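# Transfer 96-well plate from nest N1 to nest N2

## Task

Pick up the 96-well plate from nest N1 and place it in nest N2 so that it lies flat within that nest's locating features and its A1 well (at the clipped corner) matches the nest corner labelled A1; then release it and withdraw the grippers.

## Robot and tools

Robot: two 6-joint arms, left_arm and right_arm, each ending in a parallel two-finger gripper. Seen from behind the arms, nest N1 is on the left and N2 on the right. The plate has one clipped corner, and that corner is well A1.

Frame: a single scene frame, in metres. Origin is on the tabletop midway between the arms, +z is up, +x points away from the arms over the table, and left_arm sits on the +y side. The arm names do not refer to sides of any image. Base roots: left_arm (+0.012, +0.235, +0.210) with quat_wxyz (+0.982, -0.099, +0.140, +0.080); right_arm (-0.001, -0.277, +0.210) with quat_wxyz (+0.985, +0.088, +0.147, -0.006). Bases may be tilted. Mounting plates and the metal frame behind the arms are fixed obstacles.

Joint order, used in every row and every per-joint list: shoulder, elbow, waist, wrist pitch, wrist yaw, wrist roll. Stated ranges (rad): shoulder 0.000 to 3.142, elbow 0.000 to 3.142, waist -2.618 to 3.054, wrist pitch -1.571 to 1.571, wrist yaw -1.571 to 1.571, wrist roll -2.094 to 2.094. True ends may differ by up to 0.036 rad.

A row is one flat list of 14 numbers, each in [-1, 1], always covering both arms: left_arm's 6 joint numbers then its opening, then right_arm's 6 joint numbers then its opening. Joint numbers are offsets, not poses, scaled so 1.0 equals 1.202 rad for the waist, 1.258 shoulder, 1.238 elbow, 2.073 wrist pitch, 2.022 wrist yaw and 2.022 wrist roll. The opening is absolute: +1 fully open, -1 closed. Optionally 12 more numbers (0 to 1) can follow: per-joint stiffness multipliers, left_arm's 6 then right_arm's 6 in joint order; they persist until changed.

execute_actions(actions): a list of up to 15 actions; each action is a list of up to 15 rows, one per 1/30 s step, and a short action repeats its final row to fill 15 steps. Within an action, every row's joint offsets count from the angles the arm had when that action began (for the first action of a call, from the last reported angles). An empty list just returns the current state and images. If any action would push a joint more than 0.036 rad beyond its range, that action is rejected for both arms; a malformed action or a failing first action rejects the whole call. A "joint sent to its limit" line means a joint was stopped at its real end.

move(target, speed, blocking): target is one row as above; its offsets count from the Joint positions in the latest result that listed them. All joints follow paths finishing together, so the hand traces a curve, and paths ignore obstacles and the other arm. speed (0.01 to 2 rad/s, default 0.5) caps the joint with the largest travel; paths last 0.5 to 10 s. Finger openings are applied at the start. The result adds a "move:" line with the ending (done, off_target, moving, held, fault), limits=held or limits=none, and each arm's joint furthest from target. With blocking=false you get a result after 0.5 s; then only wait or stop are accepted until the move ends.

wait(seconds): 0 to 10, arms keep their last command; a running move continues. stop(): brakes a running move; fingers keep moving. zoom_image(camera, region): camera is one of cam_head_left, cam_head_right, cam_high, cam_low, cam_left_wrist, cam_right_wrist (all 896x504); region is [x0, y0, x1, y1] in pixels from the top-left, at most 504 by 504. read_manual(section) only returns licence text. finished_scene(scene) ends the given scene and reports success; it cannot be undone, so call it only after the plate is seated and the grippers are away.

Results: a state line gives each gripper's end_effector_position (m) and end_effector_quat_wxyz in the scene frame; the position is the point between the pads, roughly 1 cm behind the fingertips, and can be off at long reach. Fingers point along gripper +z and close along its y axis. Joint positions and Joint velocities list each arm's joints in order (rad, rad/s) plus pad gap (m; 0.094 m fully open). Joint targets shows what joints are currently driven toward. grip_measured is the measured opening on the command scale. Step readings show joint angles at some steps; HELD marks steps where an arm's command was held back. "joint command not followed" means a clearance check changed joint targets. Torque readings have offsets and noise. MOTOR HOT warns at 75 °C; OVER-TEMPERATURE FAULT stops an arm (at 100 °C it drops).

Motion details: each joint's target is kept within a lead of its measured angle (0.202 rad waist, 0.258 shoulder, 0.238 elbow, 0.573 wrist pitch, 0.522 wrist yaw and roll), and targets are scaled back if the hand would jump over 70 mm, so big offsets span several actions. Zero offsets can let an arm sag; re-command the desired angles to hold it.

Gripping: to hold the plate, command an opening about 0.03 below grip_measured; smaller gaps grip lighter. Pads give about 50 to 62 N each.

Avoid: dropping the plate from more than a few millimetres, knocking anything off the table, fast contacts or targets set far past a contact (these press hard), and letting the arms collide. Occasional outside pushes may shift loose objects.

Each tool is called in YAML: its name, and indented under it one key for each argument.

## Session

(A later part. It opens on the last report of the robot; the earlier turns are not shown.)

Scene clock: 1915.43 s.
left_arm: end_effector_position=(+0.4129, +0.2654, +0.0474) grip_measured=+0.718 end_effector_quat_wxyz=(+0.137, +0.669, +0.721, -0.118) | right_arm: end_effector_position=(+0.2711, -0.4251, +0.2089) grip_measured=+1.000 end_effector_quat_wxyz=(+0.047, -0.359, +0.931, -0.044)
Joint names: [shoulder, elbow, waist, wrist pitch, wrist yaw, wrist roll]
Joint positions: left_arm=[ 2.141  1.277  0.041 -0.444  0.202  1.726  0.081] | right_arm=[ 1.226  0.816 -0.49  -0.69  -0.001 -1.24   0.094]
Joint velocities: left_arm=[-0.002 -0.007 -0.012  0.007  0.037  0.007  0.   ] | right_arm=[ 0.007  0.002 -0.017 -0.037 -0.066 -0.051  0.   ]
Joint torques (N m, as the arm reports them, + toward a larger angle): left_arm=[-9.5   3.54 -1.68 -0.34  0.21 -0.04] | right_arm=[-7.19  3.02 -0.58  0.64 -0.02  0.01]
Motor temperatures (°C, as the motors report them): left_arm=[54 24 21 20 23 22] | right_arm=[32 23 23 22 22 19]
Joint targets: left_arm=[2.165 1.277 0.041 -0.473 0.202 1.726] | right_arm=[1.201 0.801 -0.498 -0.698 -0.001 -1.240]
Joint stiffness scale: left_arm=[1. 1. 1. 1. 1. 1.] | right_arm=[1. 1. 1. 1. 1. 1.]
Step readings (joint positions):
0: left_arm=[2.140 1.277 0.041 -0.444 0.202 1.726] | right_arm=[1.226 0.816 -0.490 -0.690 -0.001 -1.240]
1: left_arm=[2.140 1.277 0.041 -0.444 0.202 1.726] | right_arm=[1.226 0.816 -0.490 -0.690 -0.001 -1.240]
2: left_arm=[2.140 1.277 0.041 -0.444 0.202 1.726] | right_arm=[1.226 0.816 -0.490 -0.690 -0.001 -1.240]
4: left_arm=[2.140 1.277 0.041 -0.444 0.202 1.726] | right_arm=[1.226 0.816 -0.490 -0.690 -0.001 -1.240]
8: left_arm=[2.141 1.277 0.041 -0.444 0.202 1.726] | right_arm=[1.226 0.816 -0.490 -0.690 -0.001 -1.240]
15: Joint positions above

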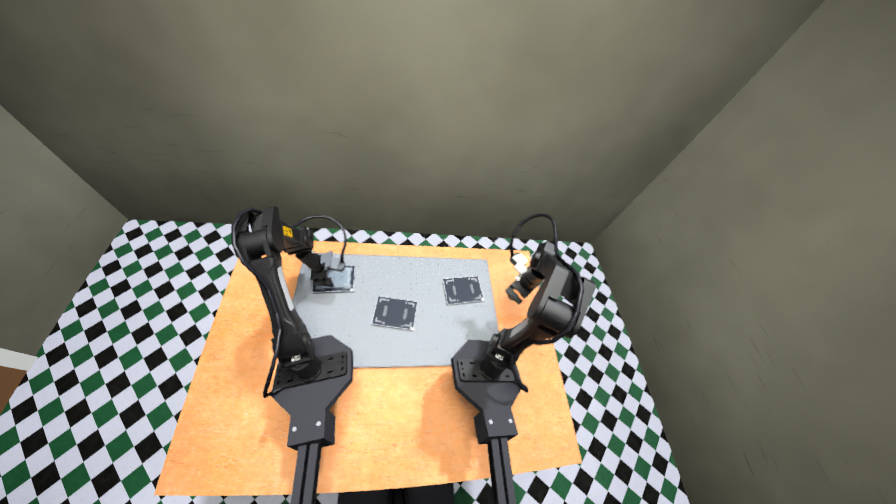

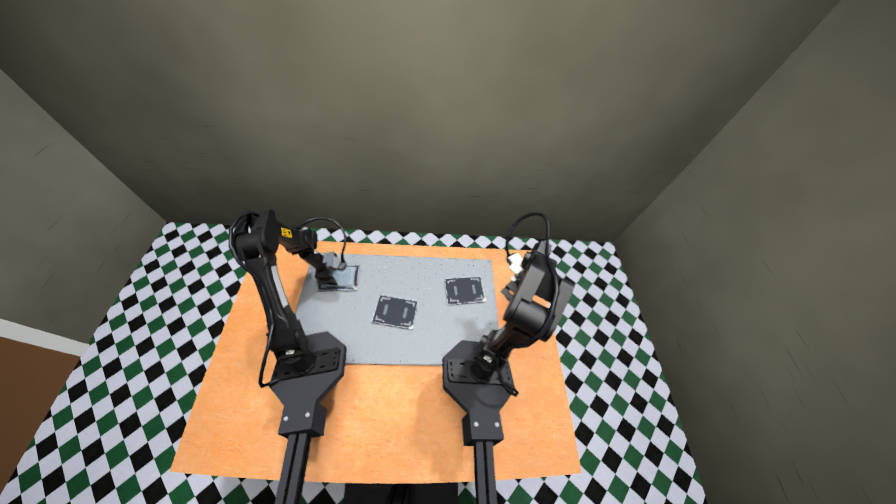

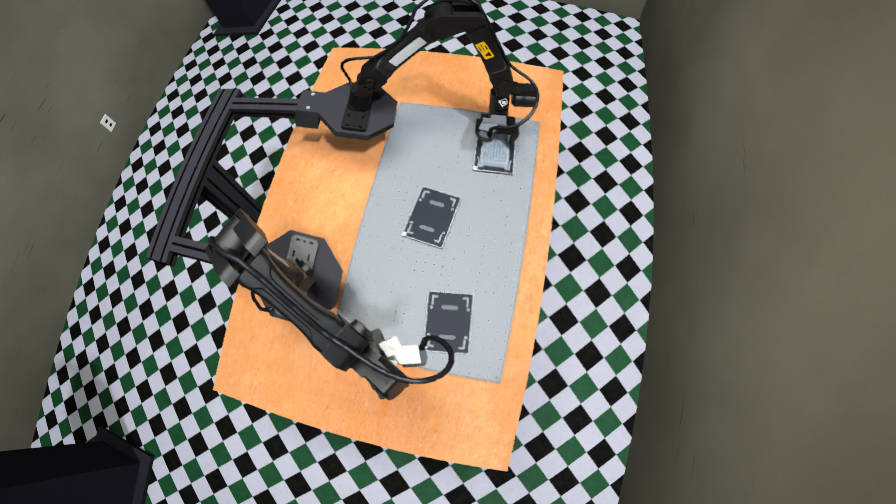

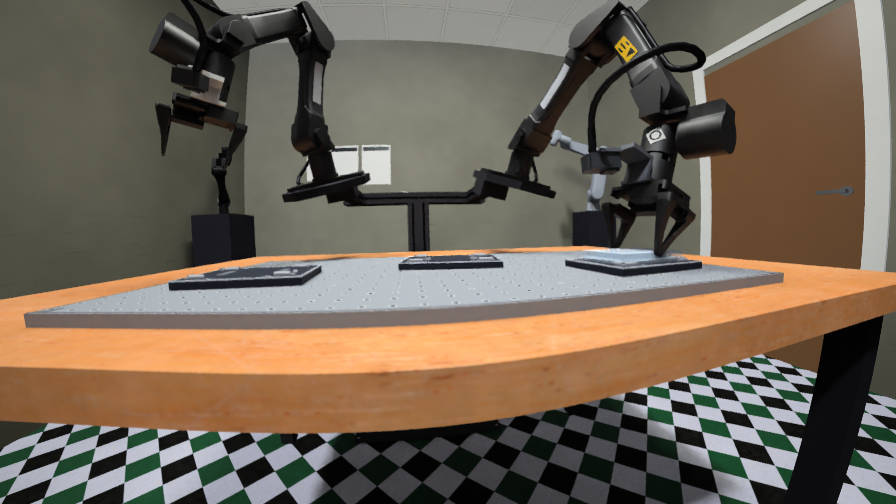

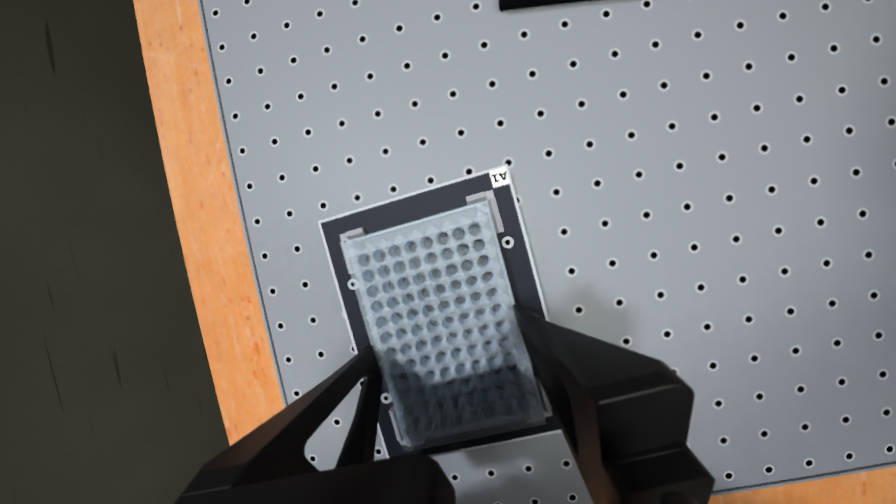

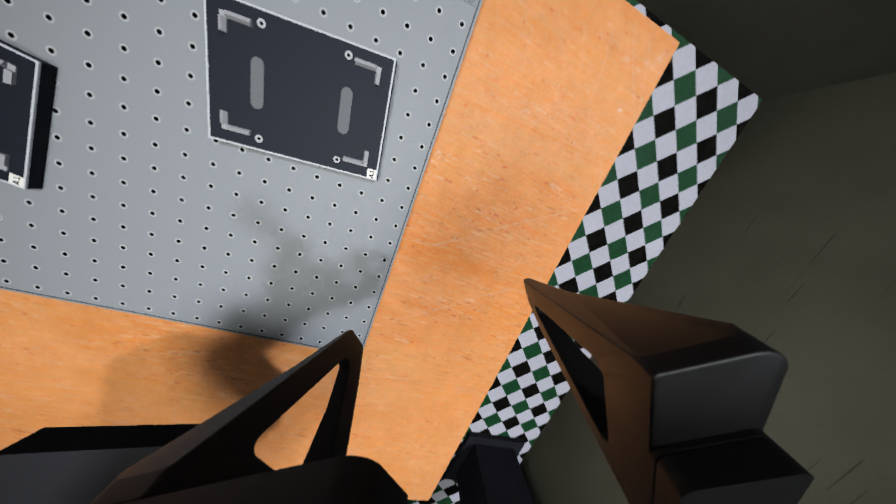

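execute_actions:
  actions:
    - [[0.01,0,0,-0.014,0,0,0.69,-0.02,-0.012,-0.007,-0.004,0,0,1],[0.002,0,0,-0.014,0,0,0.69,-0.02,-0.012,-0.007,-0.004,0,0,1],[-0.006,0,0,-0.014,0,0,0.69,-0.02,-0.012,-0.007,-0.004,0,0,1],[-0.012,0,0,-0.014,0,0,0.69,-0.02,-0.012,-0.007,-0.004,0,0,1],[-0.015,0,0,-0.015,0,0,0.69,-0.02,-0.012,-0.007,-0.004,0,0,1],[-0.015,0,0,-0.017,0,0,0.69,-0.02,-0.012,-0.007,-0.004,0,0,1],[-0.015,0,0,-0.019,0,0,0.69,-0.02,-0.012,-0.007,-0.004,0,0,1],[-0.015,0,0,-0.021,0,0,0.69,-0.02,-0.012,-0.007,-0.004,0,0,1],[-0.015,0,0,-0.022,0,0,0.69,-0.02,-0.012,-0.007,-0.004,0,0,1]]

zoom_image:
  camera: "cam_left_wrist"
  region: [300, 140, 580, 340]

Scene clock: 1930.83 s.
left_arm: end_effector_position=(+0.4131, +0.2655, +0.0477) grip_measured=+0.718 end_effector_quat_wxyz=(+0.138, +0.669, +0.721, -0.118) | right_arm: end_effector_position=(+0.2711, -0.4251, +0.2089) grip_measured=+1.000 end_effector_quat_wxyz=(+0.047, -0.359, +0.931, -0.044)
Joint names: [shoulder, elbow, waist, wrist pitch, wrist yaw, wrist roll]
Joint positions: left_arm=[ 2.14   1.277  0.041 -0.444  0.202  1.726  0.081] | right_arm=[ 1.226  0.816 -0.49  -0.69  -0.001 -1.24   0.094]
Joint velocities: left_arm=[ 0.002 -0.017 -0.007 -0.037  0.007  0.051 -0.   ] | right_arm=[ 0.012  0.007 -0.007 -0.022 -0.007  0.066  0.   ]
Joint torques (N m, as the arm reports them, + toward a larger angle): left_arm=[-13.     3.55  -1.67  -0.48   0.2   -0.04] | right_arm=[-7.18  3.03 -0.6   0.64 -0.01  0.03]
Motor temperatures (°C, as the motors report them): left_arm=[51 24 21 20 23 22] | right_arm=[32 22 23 22 22 19]
Joint targets: left_arm=[2.122 1.277 0.041 -0.489 0.202 1.726] | right_arm=[1.201 0.801 -0.498 -0.698 -0.001 -1.240]
Joint stiffness scale: left_arm=[1. 1. 1. 1. 1. 1.] | right_arm=[1. 1. 1. 1. 1. 1.]
Step readings (joint positions):
0: left_arm=[2.141 1.277 0.041 -0.444 0.202 1.726] | right_arm=[1.226 0.816 -0.490 -0.690 -0.001 -1.240]
1: left_arm=[2.141 1.277 0.041 -0.444 0.202 1.726] | right_arm=[1.226 0.816 -0.490 -0.690 -0.001 -1.240]
2: left_arm=[2.141 1.277 0.041 -0.444 0.202 1.726] | right_arm=[1.226 0.816 -0.490 -0.690 -0.001 -1.240]
4: left_arm=[2.141 1.277 0.041 -0.444 0.202 1.726] | right_arm=[1.226 0.816 -0.490 -0.690 -0.001 -1.240]
8: left_arm=[2.140 1.277 0.041 -0.444 0.202 1.726] | right_arm=[1.226 0.816 -0.490 -0.690 -0.001 -1.240]
15: Joint positions above

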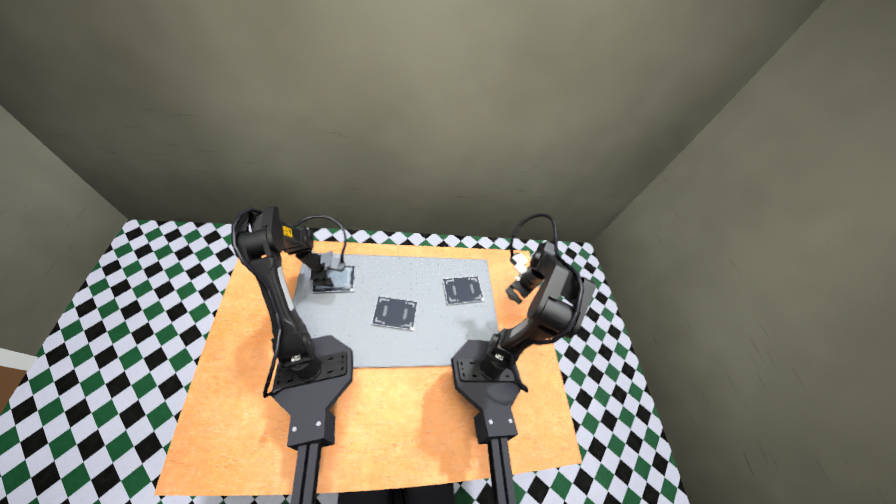

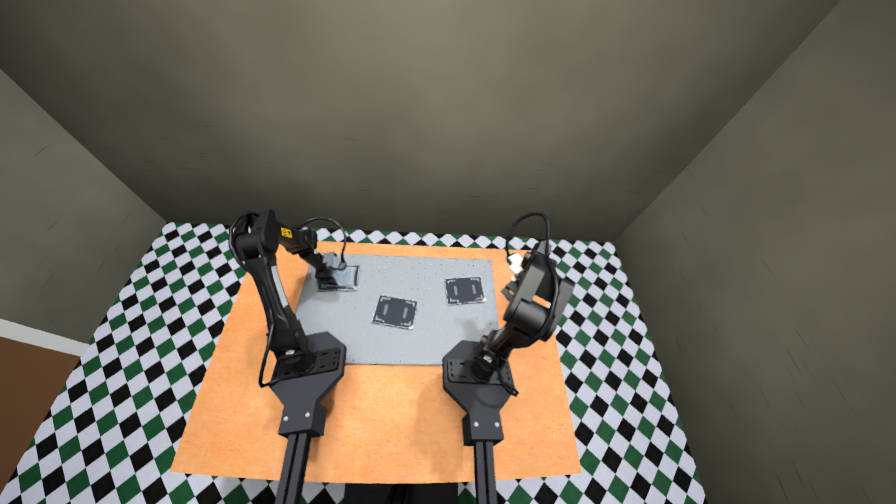

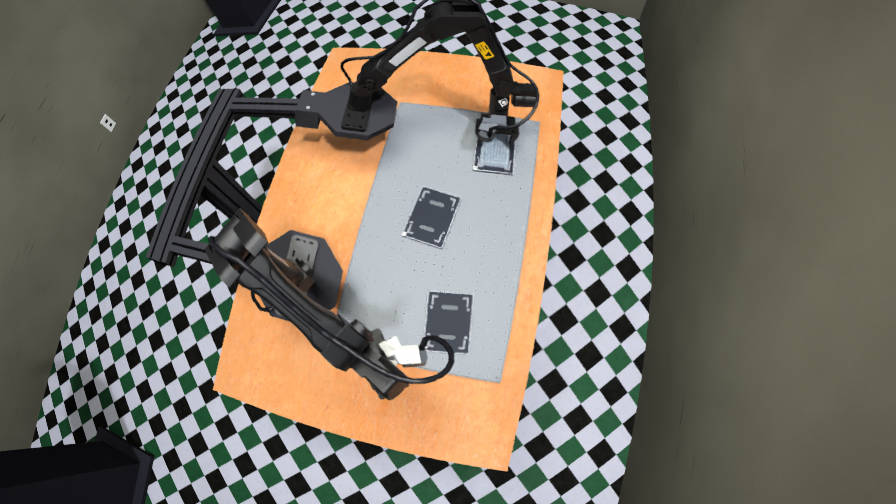

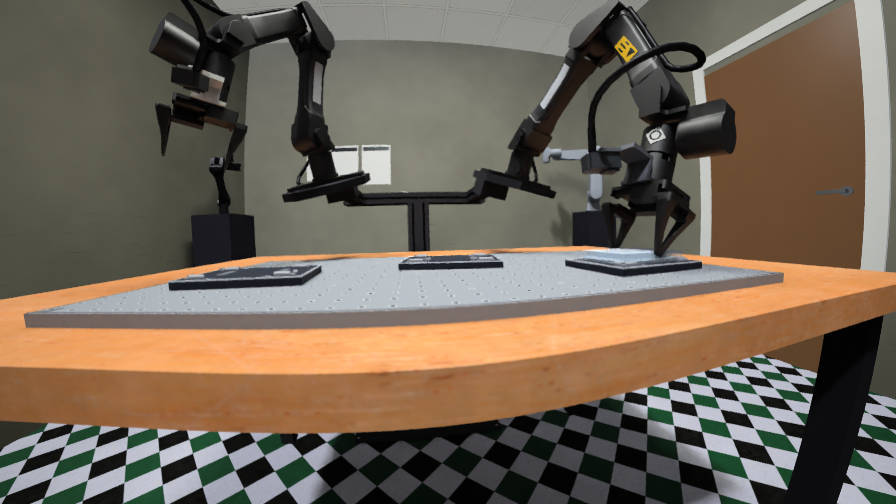

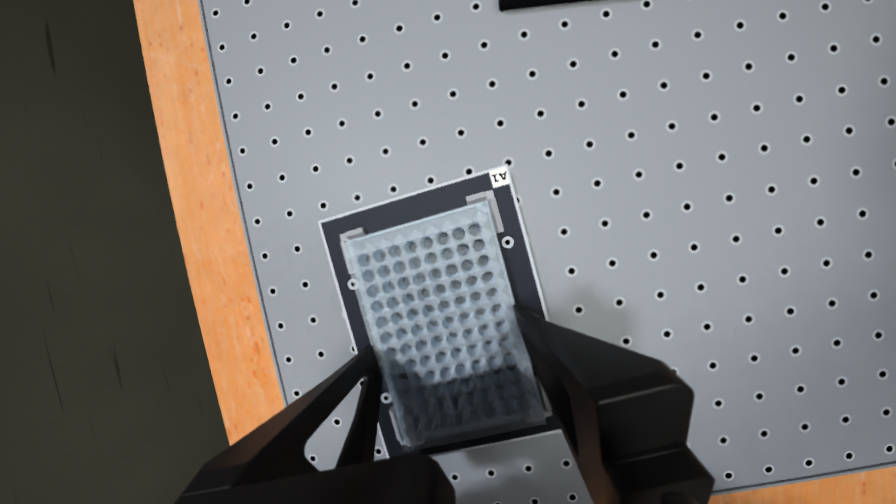

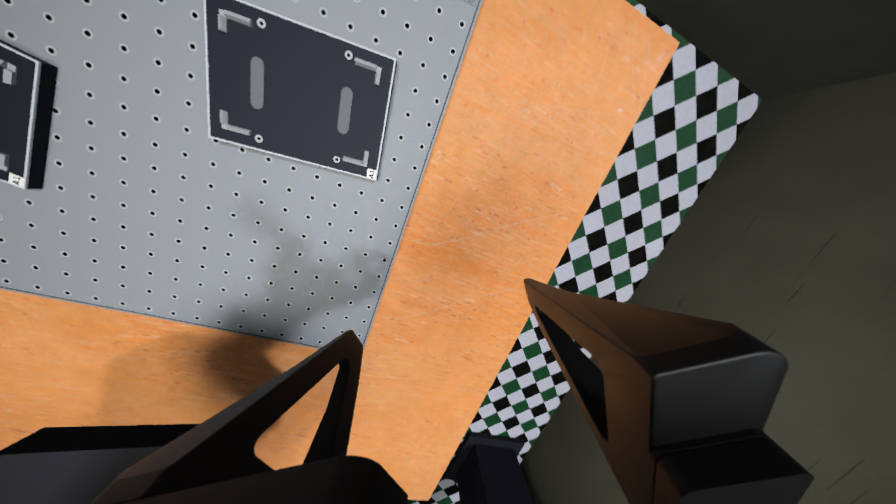

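Region (300, 140, 580, 340) of cam_left_wrist's 896x504 image, scaled by 1.800, with more detail than that image has; it fills the top 360 rows of this view, and the rest is white.

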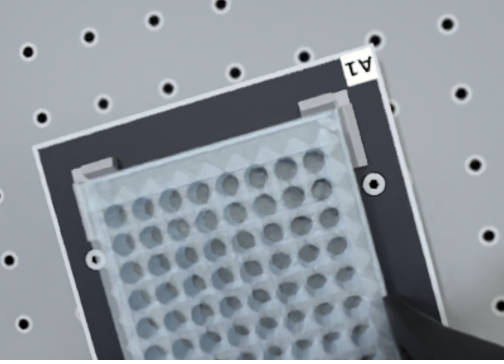

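execute_actions:
  actions:
    - [[-0.014,0,0.005,-0.015,0,0,0.69,-0.02,-0.012,-0.007,-0.004,0,0,1],[-0.014,0,0.01,-0.01,0,0,0.69,-0.02,-0.012,-0.007,-0.004,0,0,1],[-0.014,0,0.014,-0.005,0,0,0.69,-0.02,-0.012,-0.007,-0.004,0,0,1],[-0.014,0,0.018,-0.005,0,0,0.69,-0.02,-0.012,-0.007,-0.004,0,0,1],[-0.014,0,0.022,-0.005,0,0,0.69,-0.02,-0.012,-0.007,-0.004,0,0,1],[-0.014,0,0.025,-0.005,0,0,0.69,-0.02,-0.012,-0.007,-0.004,0,0,1]]

execute_actions:
  actions:
    - [[-0.014,0,0.01,-0.005,0,0,0.69,-0.02,-0.012,-0.007,-0.004,0,0,1],[-0.014,0,0.0,-0.005,0,0,0.69,-0.02,-0.012,-0.007,-0.004,0,0,1],[-0.014,0,-0.01,-0.005,0,0,0.69,-0.02,-0.012,-0.007,-0.004,0,0,1],[-0.014,0,-0.016,-0.005,0,0,0.69,-0.02,-0.012,-0.007,-0.004,0,0,1],[-0.014,0,-0.02,-0.005,0,0,0.69,-0.02,-0.012,-0.007,-0.004,0,0,1],[-0.014,0,-0.024,-0.005,0,0,0.69,-0.02,-0.012,-0.007,-0.004,0,0,1],[-0.014,0,-0.028,-0.005,0,0,0.69,-0.02,-0.012,-0.007,-0.004,0,0,1]]

Scene clock: 1949.60 s.
left_arm: end_effector_position=(+0.4133, +0.2664, +0.0481) grip_measured=+0.718 end_effector_quat_wxyz=(+0.143, +0.667, +0.721, -0.121) | right_arm: end_effector_position=(+0.2711, -0.4251, +0.2089) grip_measured=+1.000 end_effector_quat_wxyz=(+0.047, -0.359, +0.931, -0.044)
Joint names: [shoulder, elbow, waist, wrist pitch, wrist yaw, wrist roll]
Joint positions: left_arm=[ 2.14   1.277  0.049 -0.444  0.218  1.731  0.081] | right_arm=[ 1.226  0.816 -0.49  -0.69  -0.001 -1.24   0.094]
Joint velocities: left_arm=[-0.012 -0.012 -0.012 -0.022 -0.007 -0.051  0.   ] | right_arm=[ 0.007 -0.017  0.007 -0.022 -0.022 -0.066  0.   ]
Joint torques (N m, as the arm reports them, + toward a larger angle): left_arm=[-12.97   3.54   0.16  -0.17   0.06  -0.08] | right_arm=[-7.18  3.   -0.63  0.65  0.    0.02]
Motor temperatures (°C, as the motors report them): left_arm=[54 24 21 20 23 22] | right_arm=[32 22 23 22 22 19]
Joint targets: left_arm=[2.123 1.277 0.071 -0.455 0.203 1.726] | right_arm=[1.201 0.801 -0.498 -0.698 -0.001 -1.240]
Joint stiffness scale: left_arm=[1. 1. 1. 1. 1. 1.] | right_arm=[1. 1. 1. 1. 1. 1.]
Step readings (joint positions):
0: left_arm=[2.140 1.277 0.041 -0.444 0.202 1.726] | right_arm=[1.226 0.816 -0.490 -0.690 -0.001 -1.240]
1: left_arm=[2.140 1.277 0.041 -0.444 0.202 1.726] | right_arm=[1.226 0.816 -0.490 -0.690 -0.001 -1.240]
2: left_arm=[2.140 1.277 0.041 -0.444 0.202 1.726] | right_arm=[1.226 0.816 -0.490 -0.690 -0.001 -1.240]
4: left_arm=[2.140 1.277 0.043 -0.444 0.203 1.726] | right_arm=[1.226 0.816 -0.490 -0.690 -0.001 -1.240]
8: left_arm=[2.140 1.277 0.048 -0.444 0.214 1.729] | right_arm=[1.226 0.816 -0.490 -0.690 -0.001 -1.240]
15: Joint positions above

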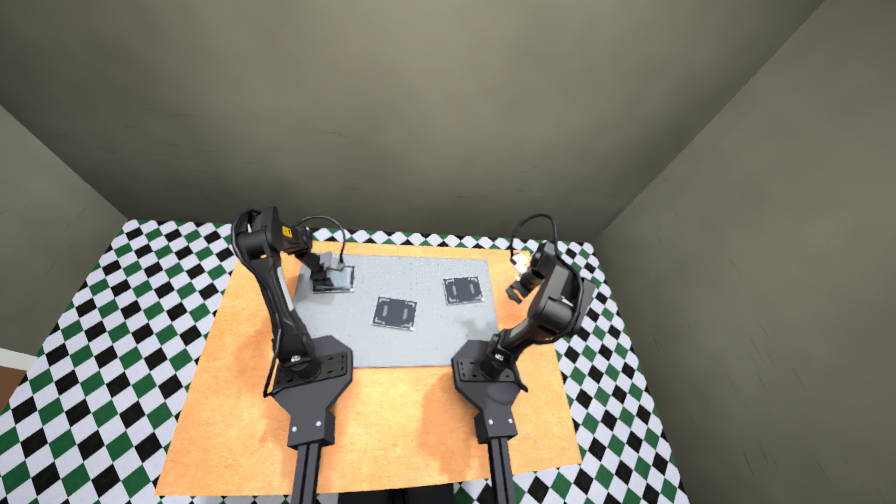

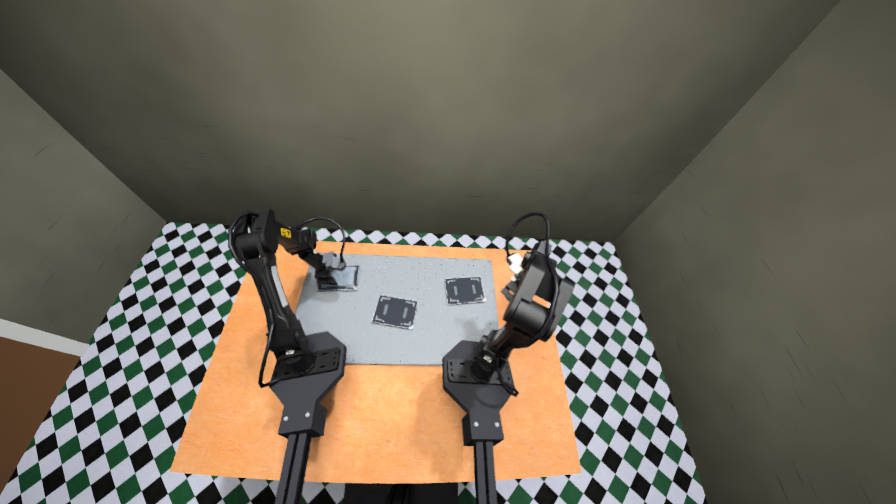

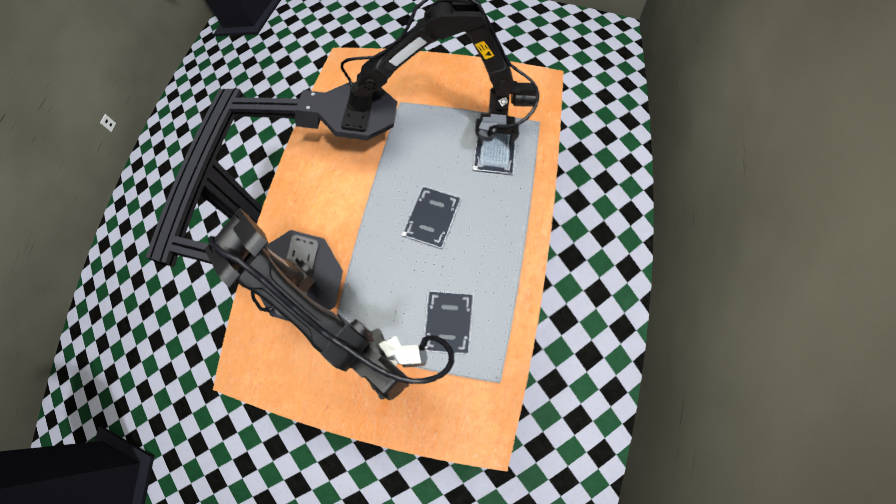

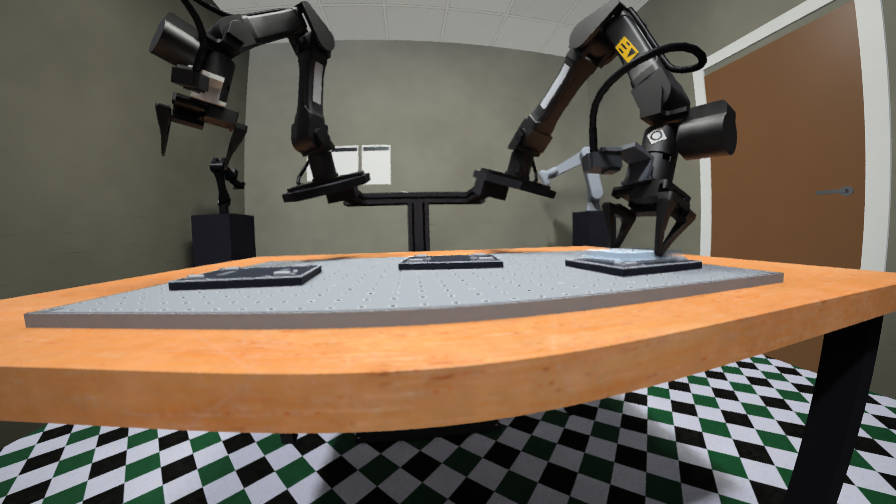

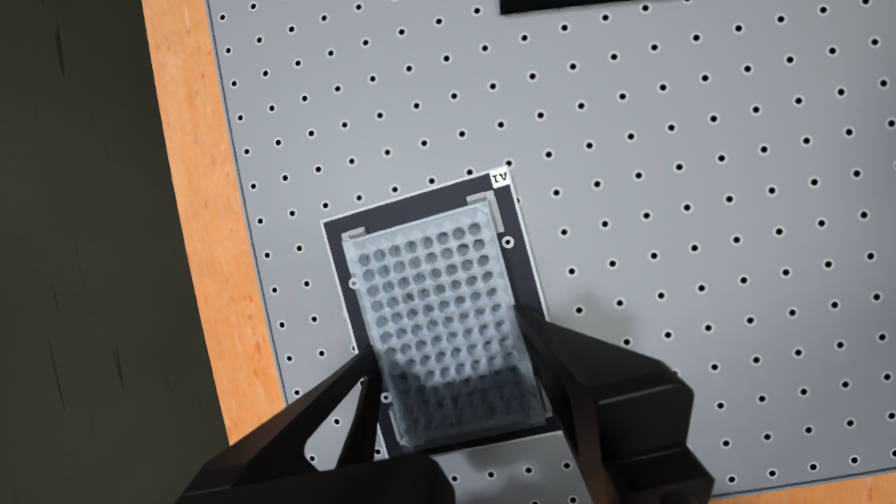

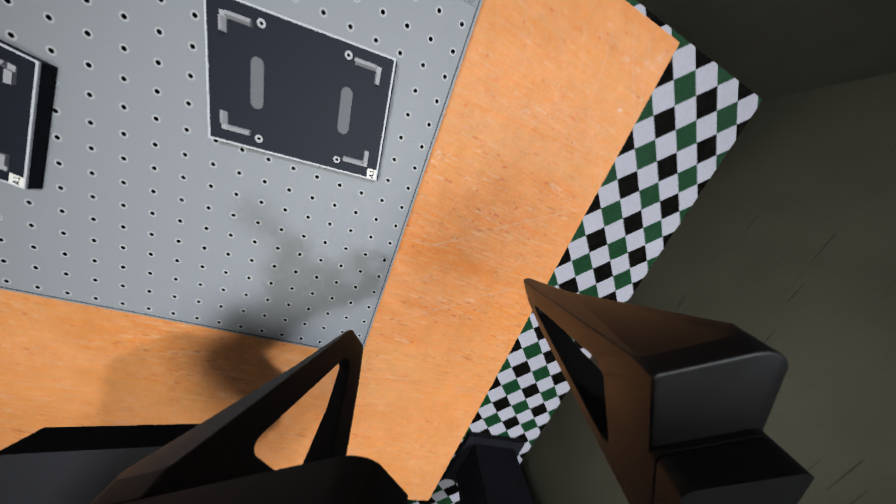

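Scene clock: 1950.10 s.
left_arm: end_effector_position=(+0.4134, +0.2644, +0.0480) grip_measured=+0.718 end_effector_quat_wxyz=(+0.139, +0.671, +0.718, -0.118) | right_arm: end_effector_position=(+0.2711, -0.4251, +0.2089) grip_measured=+1.000 end_effector_quat_wxyz=(+0.047, -0.359, +0.931, -0.044)
Joint names: [shoulder, elbow, waist, wrist pitch, wrist yaw, wrist roll]
Joint positions: left_arm=[ 2.14   1.277  0.039 -0.444  0.204  1.731  0.081] | right_arm=[ 1.226  0.816 -0.49  -0.69  -0.001 -1.24   0.094]
Joint velocities: left_arm=[ 0.007  0.007 -0.007 -0.007  0.022 -0.037  0.   ] | right_arm=[-0.032  0.012 -0.007 -0.007 -0.022  0.022  0.   ]
Joint torques (N m, as the arm reports them, + toward a larger angle): left_arm=[-12.97   3.55  -3.59  -0.16   0.35  -0.04] | right_arm=[-7.23  3.01 -0.59  0.64 -0.02  0.02]
Motor temperatures (°C, as the motors report them): left_arm=[54 24 21 20 23 22] | right_arm=[32 22 23 22 22 19]
Joint targets: left_arm=[2.123 1.277 0.016 -0.454 0.218 1.731] | right_arm=[1.201 0.801 -0.498 -0.698 -0.001 -1.240]
Joint stiffness scale: left_arm=[1. 1. 1. 1. 1. 1.] | right_arm=[1. 1. 1. 1. 1. 1.]
Step readings (joint positions):
0: left_arm=[2.140 1.277 0.049 -0.444 0.218 1.731] | right_arm=[1.226 0.816 -0.490 -0.690 -0.001 -1.240]
1: left_arm=[2.140 1.277 0.049 -0.444 0.219 1.731] | right_arm=[1.226 0.816 -0.490 -0.690 -0.001 -1.240]
2: left_arm=[2.140 1.277 0.049 -0.444 0.219 1.732] | right_arm=[1.226 0.816 -0.490 -0.690 -0.001 -1.240]
4: left_arm=[2.140 1.277 0.048 -0.444 0.219 1.732] | right_arm=[1.226 0.816 -0.490 -0.690 -0.001 -1.240]
8: left_arm=[2.140 1.277 0.041 -0.444 0.208 1.732] | right_arm=[1.226 0.816 -0.490 -0.690 -0.001 -1.240]
15: Joint positions above

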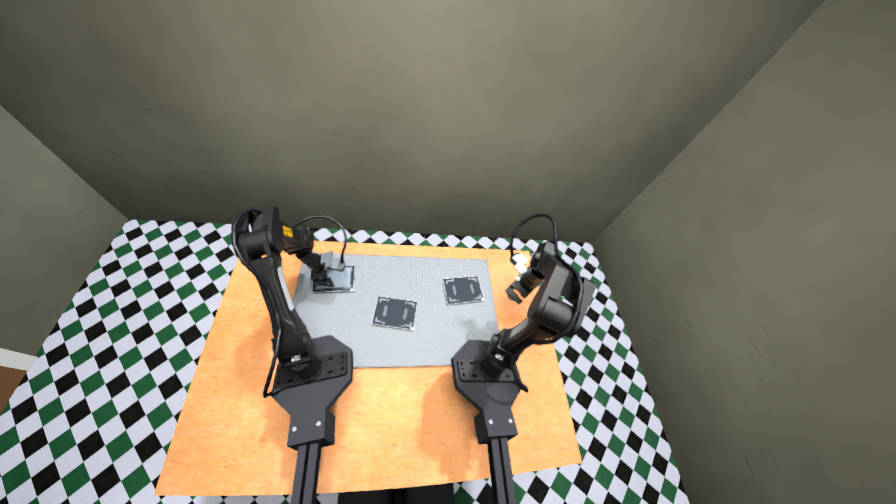

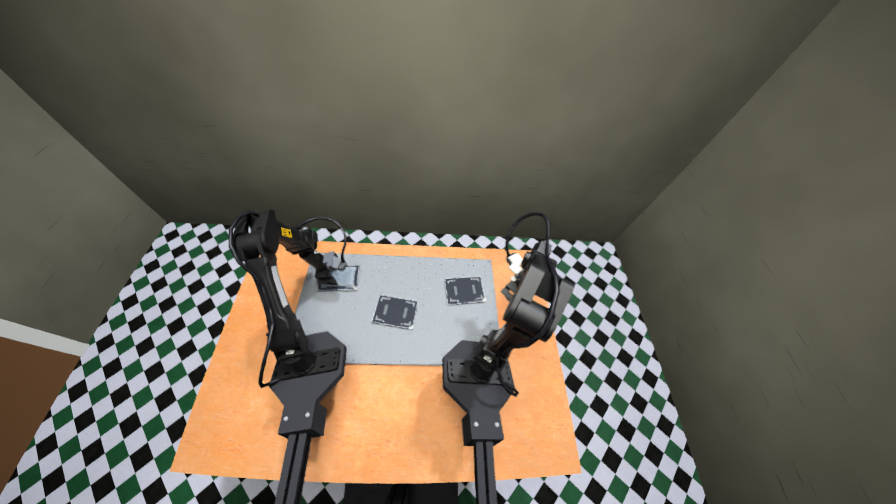

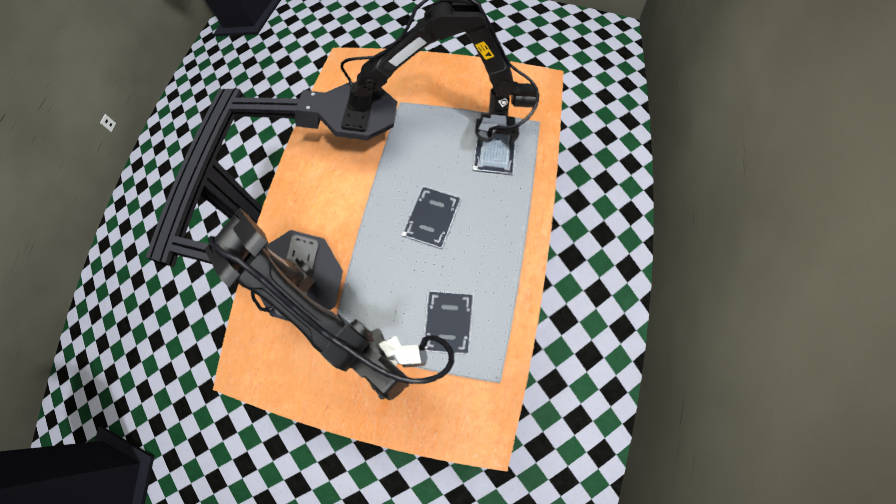

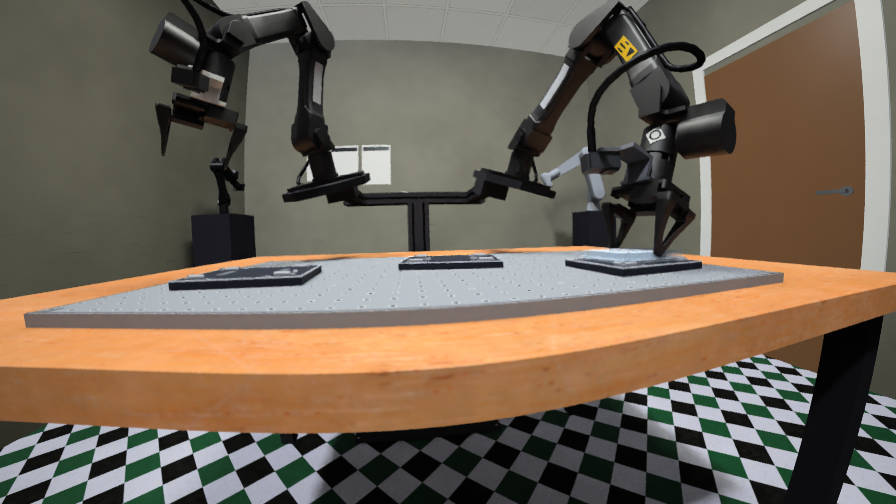

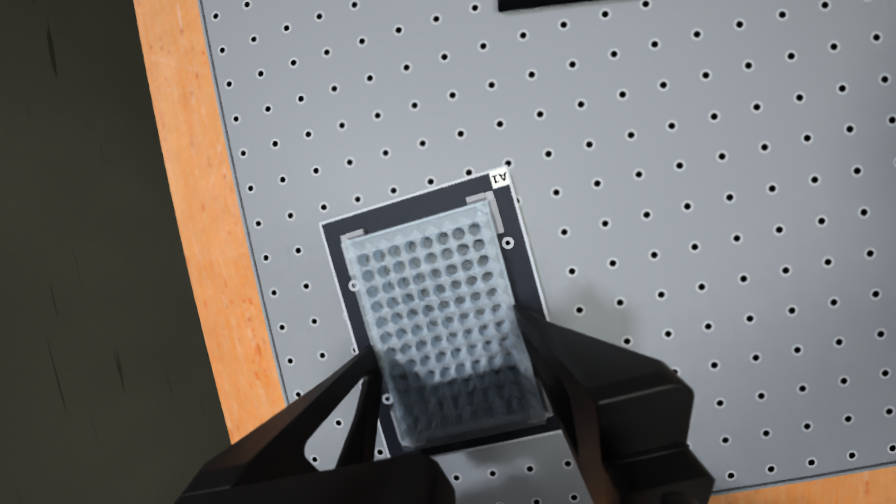

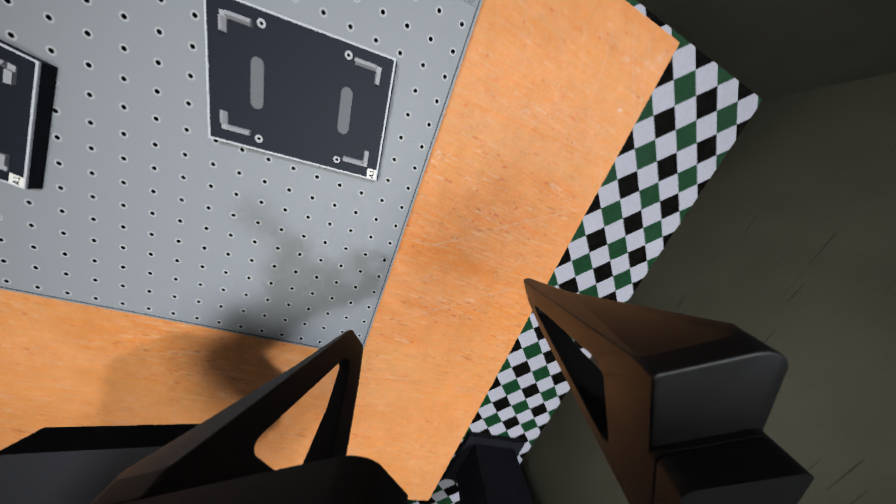

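execute_actions:
  actions:
    - [[-0.012,0,0.0,-0.005,0,0,0.69,-0.02,-0.012,-0.007,-0.004,0,0,1],[-0.012,0,0.006,-0.005,0,0,0.69,-0.02,-0.012,-0.007,-0.004,0,0,1],[-0.012,0,0.010,-0.005,0,0,0.69,-0.02,-0.012,-0.007,-0.004,0,0,1],[-0.012,0,0.012,-0.005,0,0,0.69,-0.02,-0.012,-0.007,-0.004,0,0,1],[-0.012,0,0.013,-0.005,0,0,0.69,-0.02,-0.012,-0.007,-0.004,0,0,1],[-0.012,0,0.014,-0.005,0,0,0.69,-0.02,-0.012,-0.007,-0.004,0,0,1],[-0.012,0,0.015,-0.005,0,0,0.69,-0.02,-0.012,-0.007,-0.004,0,0,1],[-0.012,0,0.015,-0.005,0,0,0.69,-0.02,-0.012,-0.007,-0.004,0,0,1],[-0.012,0,0.015,-0.005,0,0,0.69,-0.02,-0.012,-0.007,-0.004,0,0,1],[-0.012,0,0.010,-0.005,0,0,0.69,-0.02,-0.012,-0.007,-0.004,0,0,1],[-0.012,0,0.005,-0.005,0,0,0.69,-0.02,-0.012,-0.007,-0.004,0,0,1]]

Scene clock: 1975.43 s.
left_arm: end_effector_position=(+0.4133, +0.2658, +0.0478) grip_measured=+0.718 end_effector_quat_wxyz=(+0.139, +0.670, +0.720, -0.118) | right_arm: end_effector_position=(+0.2711, -0.4251, +0.2089) grip_measured=+1.000 end_effector_quat_wxyz=(+0.047, -0.359, +0.931, -0.044)
Joint names: [shoulder, elbow, waist, wrist pitch, wrist yaw, wrist roll]
Joint positions: left_arm=[ 2.14   1.277  0.043 -0.443  0.205  1.73   0.081] | right_arm=[ 1.226  0.816 -0.49  -0.69  -0.001 -1.24   0.094]
Joint velocities: left_arm=[-0.002 -0.002 -0.007 -0.007  0.051  0.007 -0.001] | right_arm=[-0.027 -0.007 -0.007  0.022  0.007 -0.066  0.   ]
Joint torques (N m, as the arm reports them, + toward a larger angle): left_arm=[-12.76   3.54  -1.47  -0.16   0.2   -0.03] | right_arm=[-7.14  3.02 -0.62  0.65 -0.02  0.02]
Motor temperatures (°C, as the motors report them): left_arm=[55 24 21 20 23 22] | right_arm=[32 22 23 22 22 19]
Joint targets: left_arm=[2.125 1.277 0.045 -0.454 0.204 1.731] | right_arm=[1.201 0.801 -0.498 -0.698 -0.001 -1.240]
Joint stiffness scale: left_arm=[1. 1. 1. 1. 1. 1.] | right_arm=[1. 1. 1. 1. 1. 1.]
Step readings (joint positions):
0: left_arm=[2.140 1.277 0.039 -0.444 0.204 1.731] | right_arm=[1.226 0.816 -0.490 -0.690 -0.001 -1.240]
1: left_arm=[2.140 1.277 0.039 -0.444 0.203 1.731] | right_arm=[1.226 0.816 -0.490 -0.690 -0.001 -1.240]
2: left_arm=[2.140 1.277 0.039 -0.444 0.203 1.730] | right_arm=[1.226 0.816 -0.490 -0.690 -0.001 -1.240]
4: left_arm=[2.140 1.277 0.041 -0.443 0.203 1.730] | right_arm=[1.226 0.816 -0.490 -0.690 -0.001 -1.240]
8: left_arm=[2.140 1.277 0.043 -0.443 0.205 1.730] | right_arm=[1.226 0.816 -0.490 -0.690 -0.001 -1.240]
15: Joint positions above

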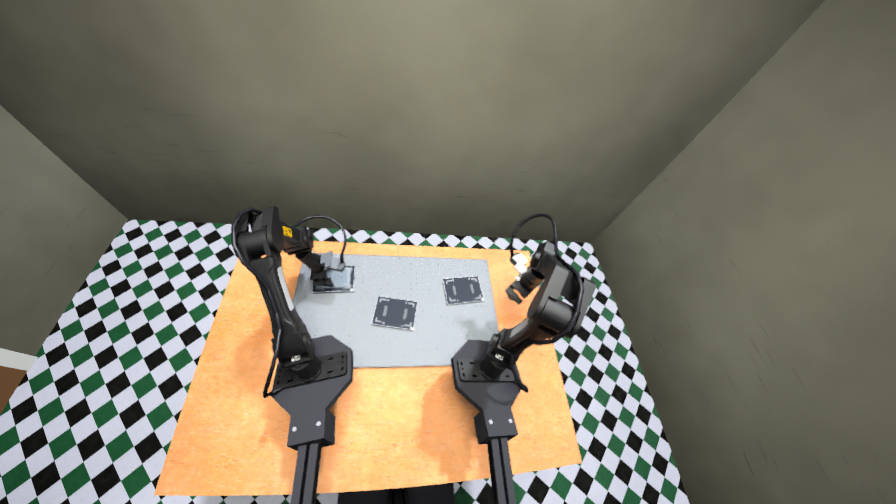

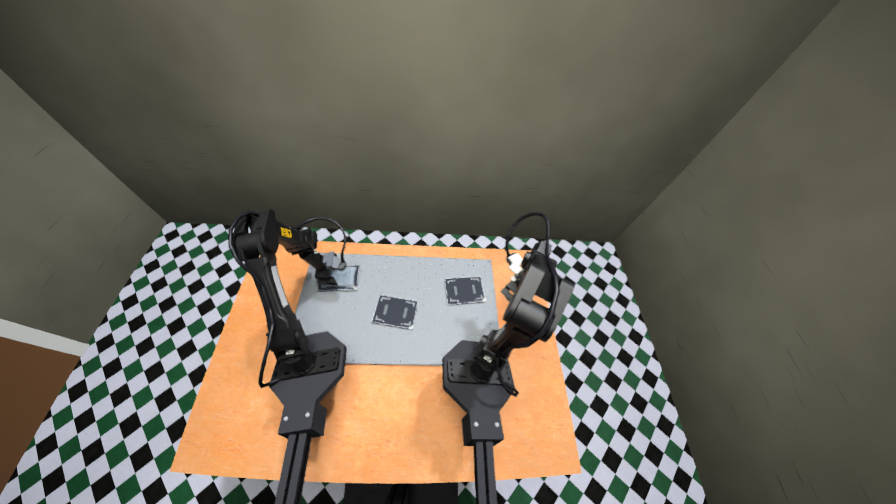

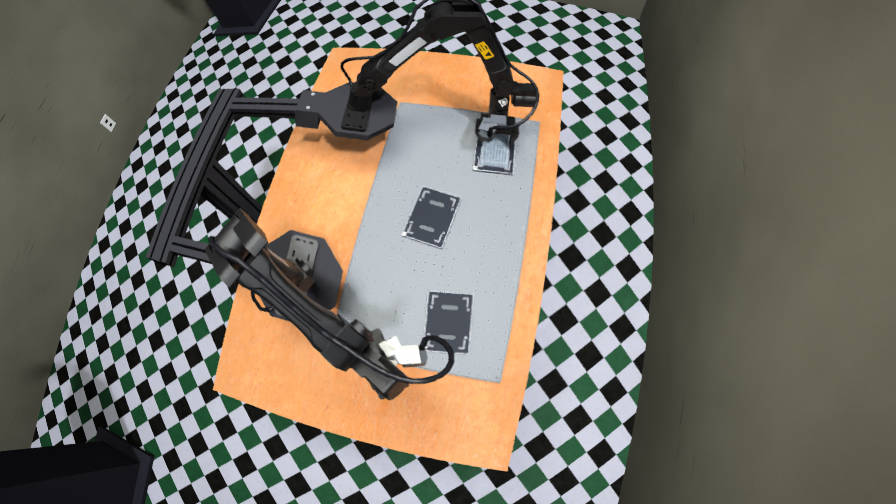

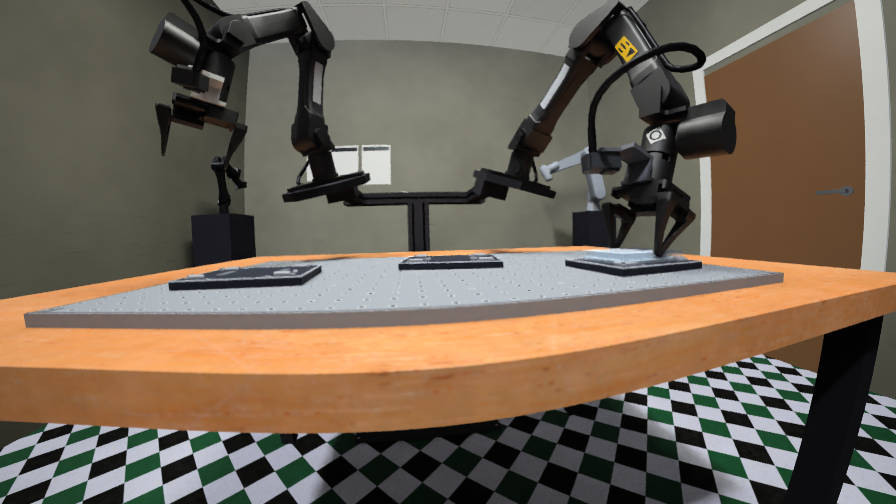

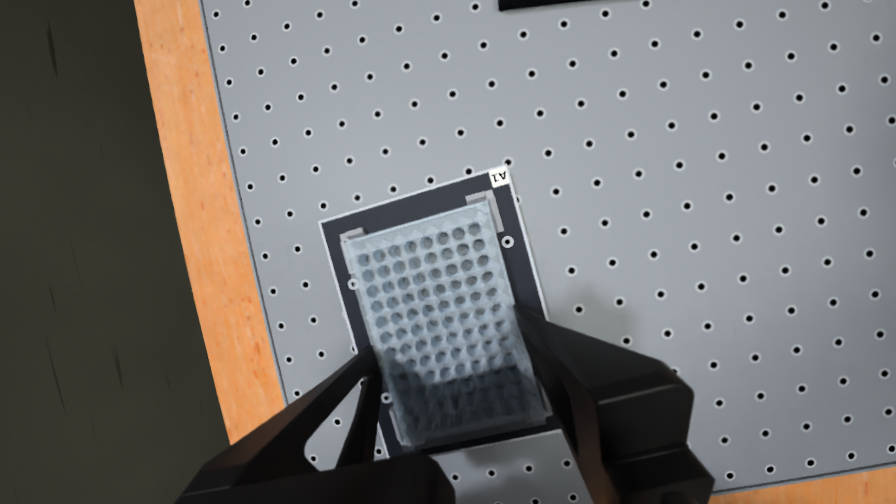

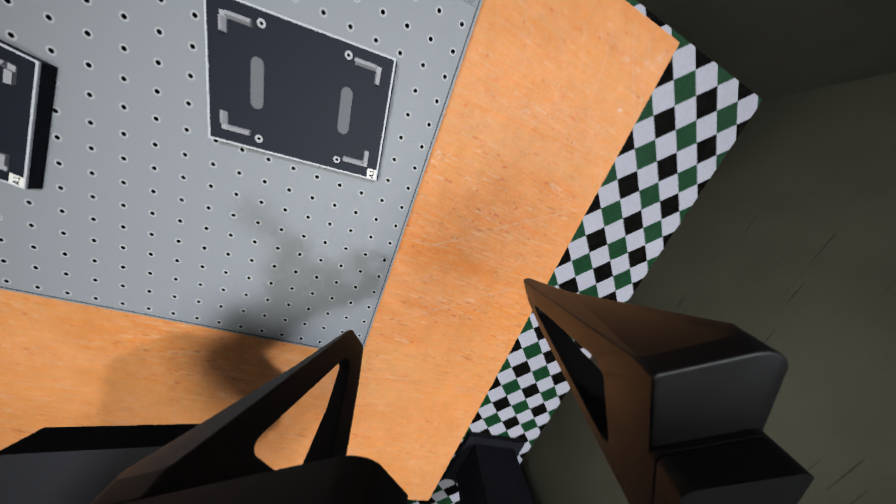

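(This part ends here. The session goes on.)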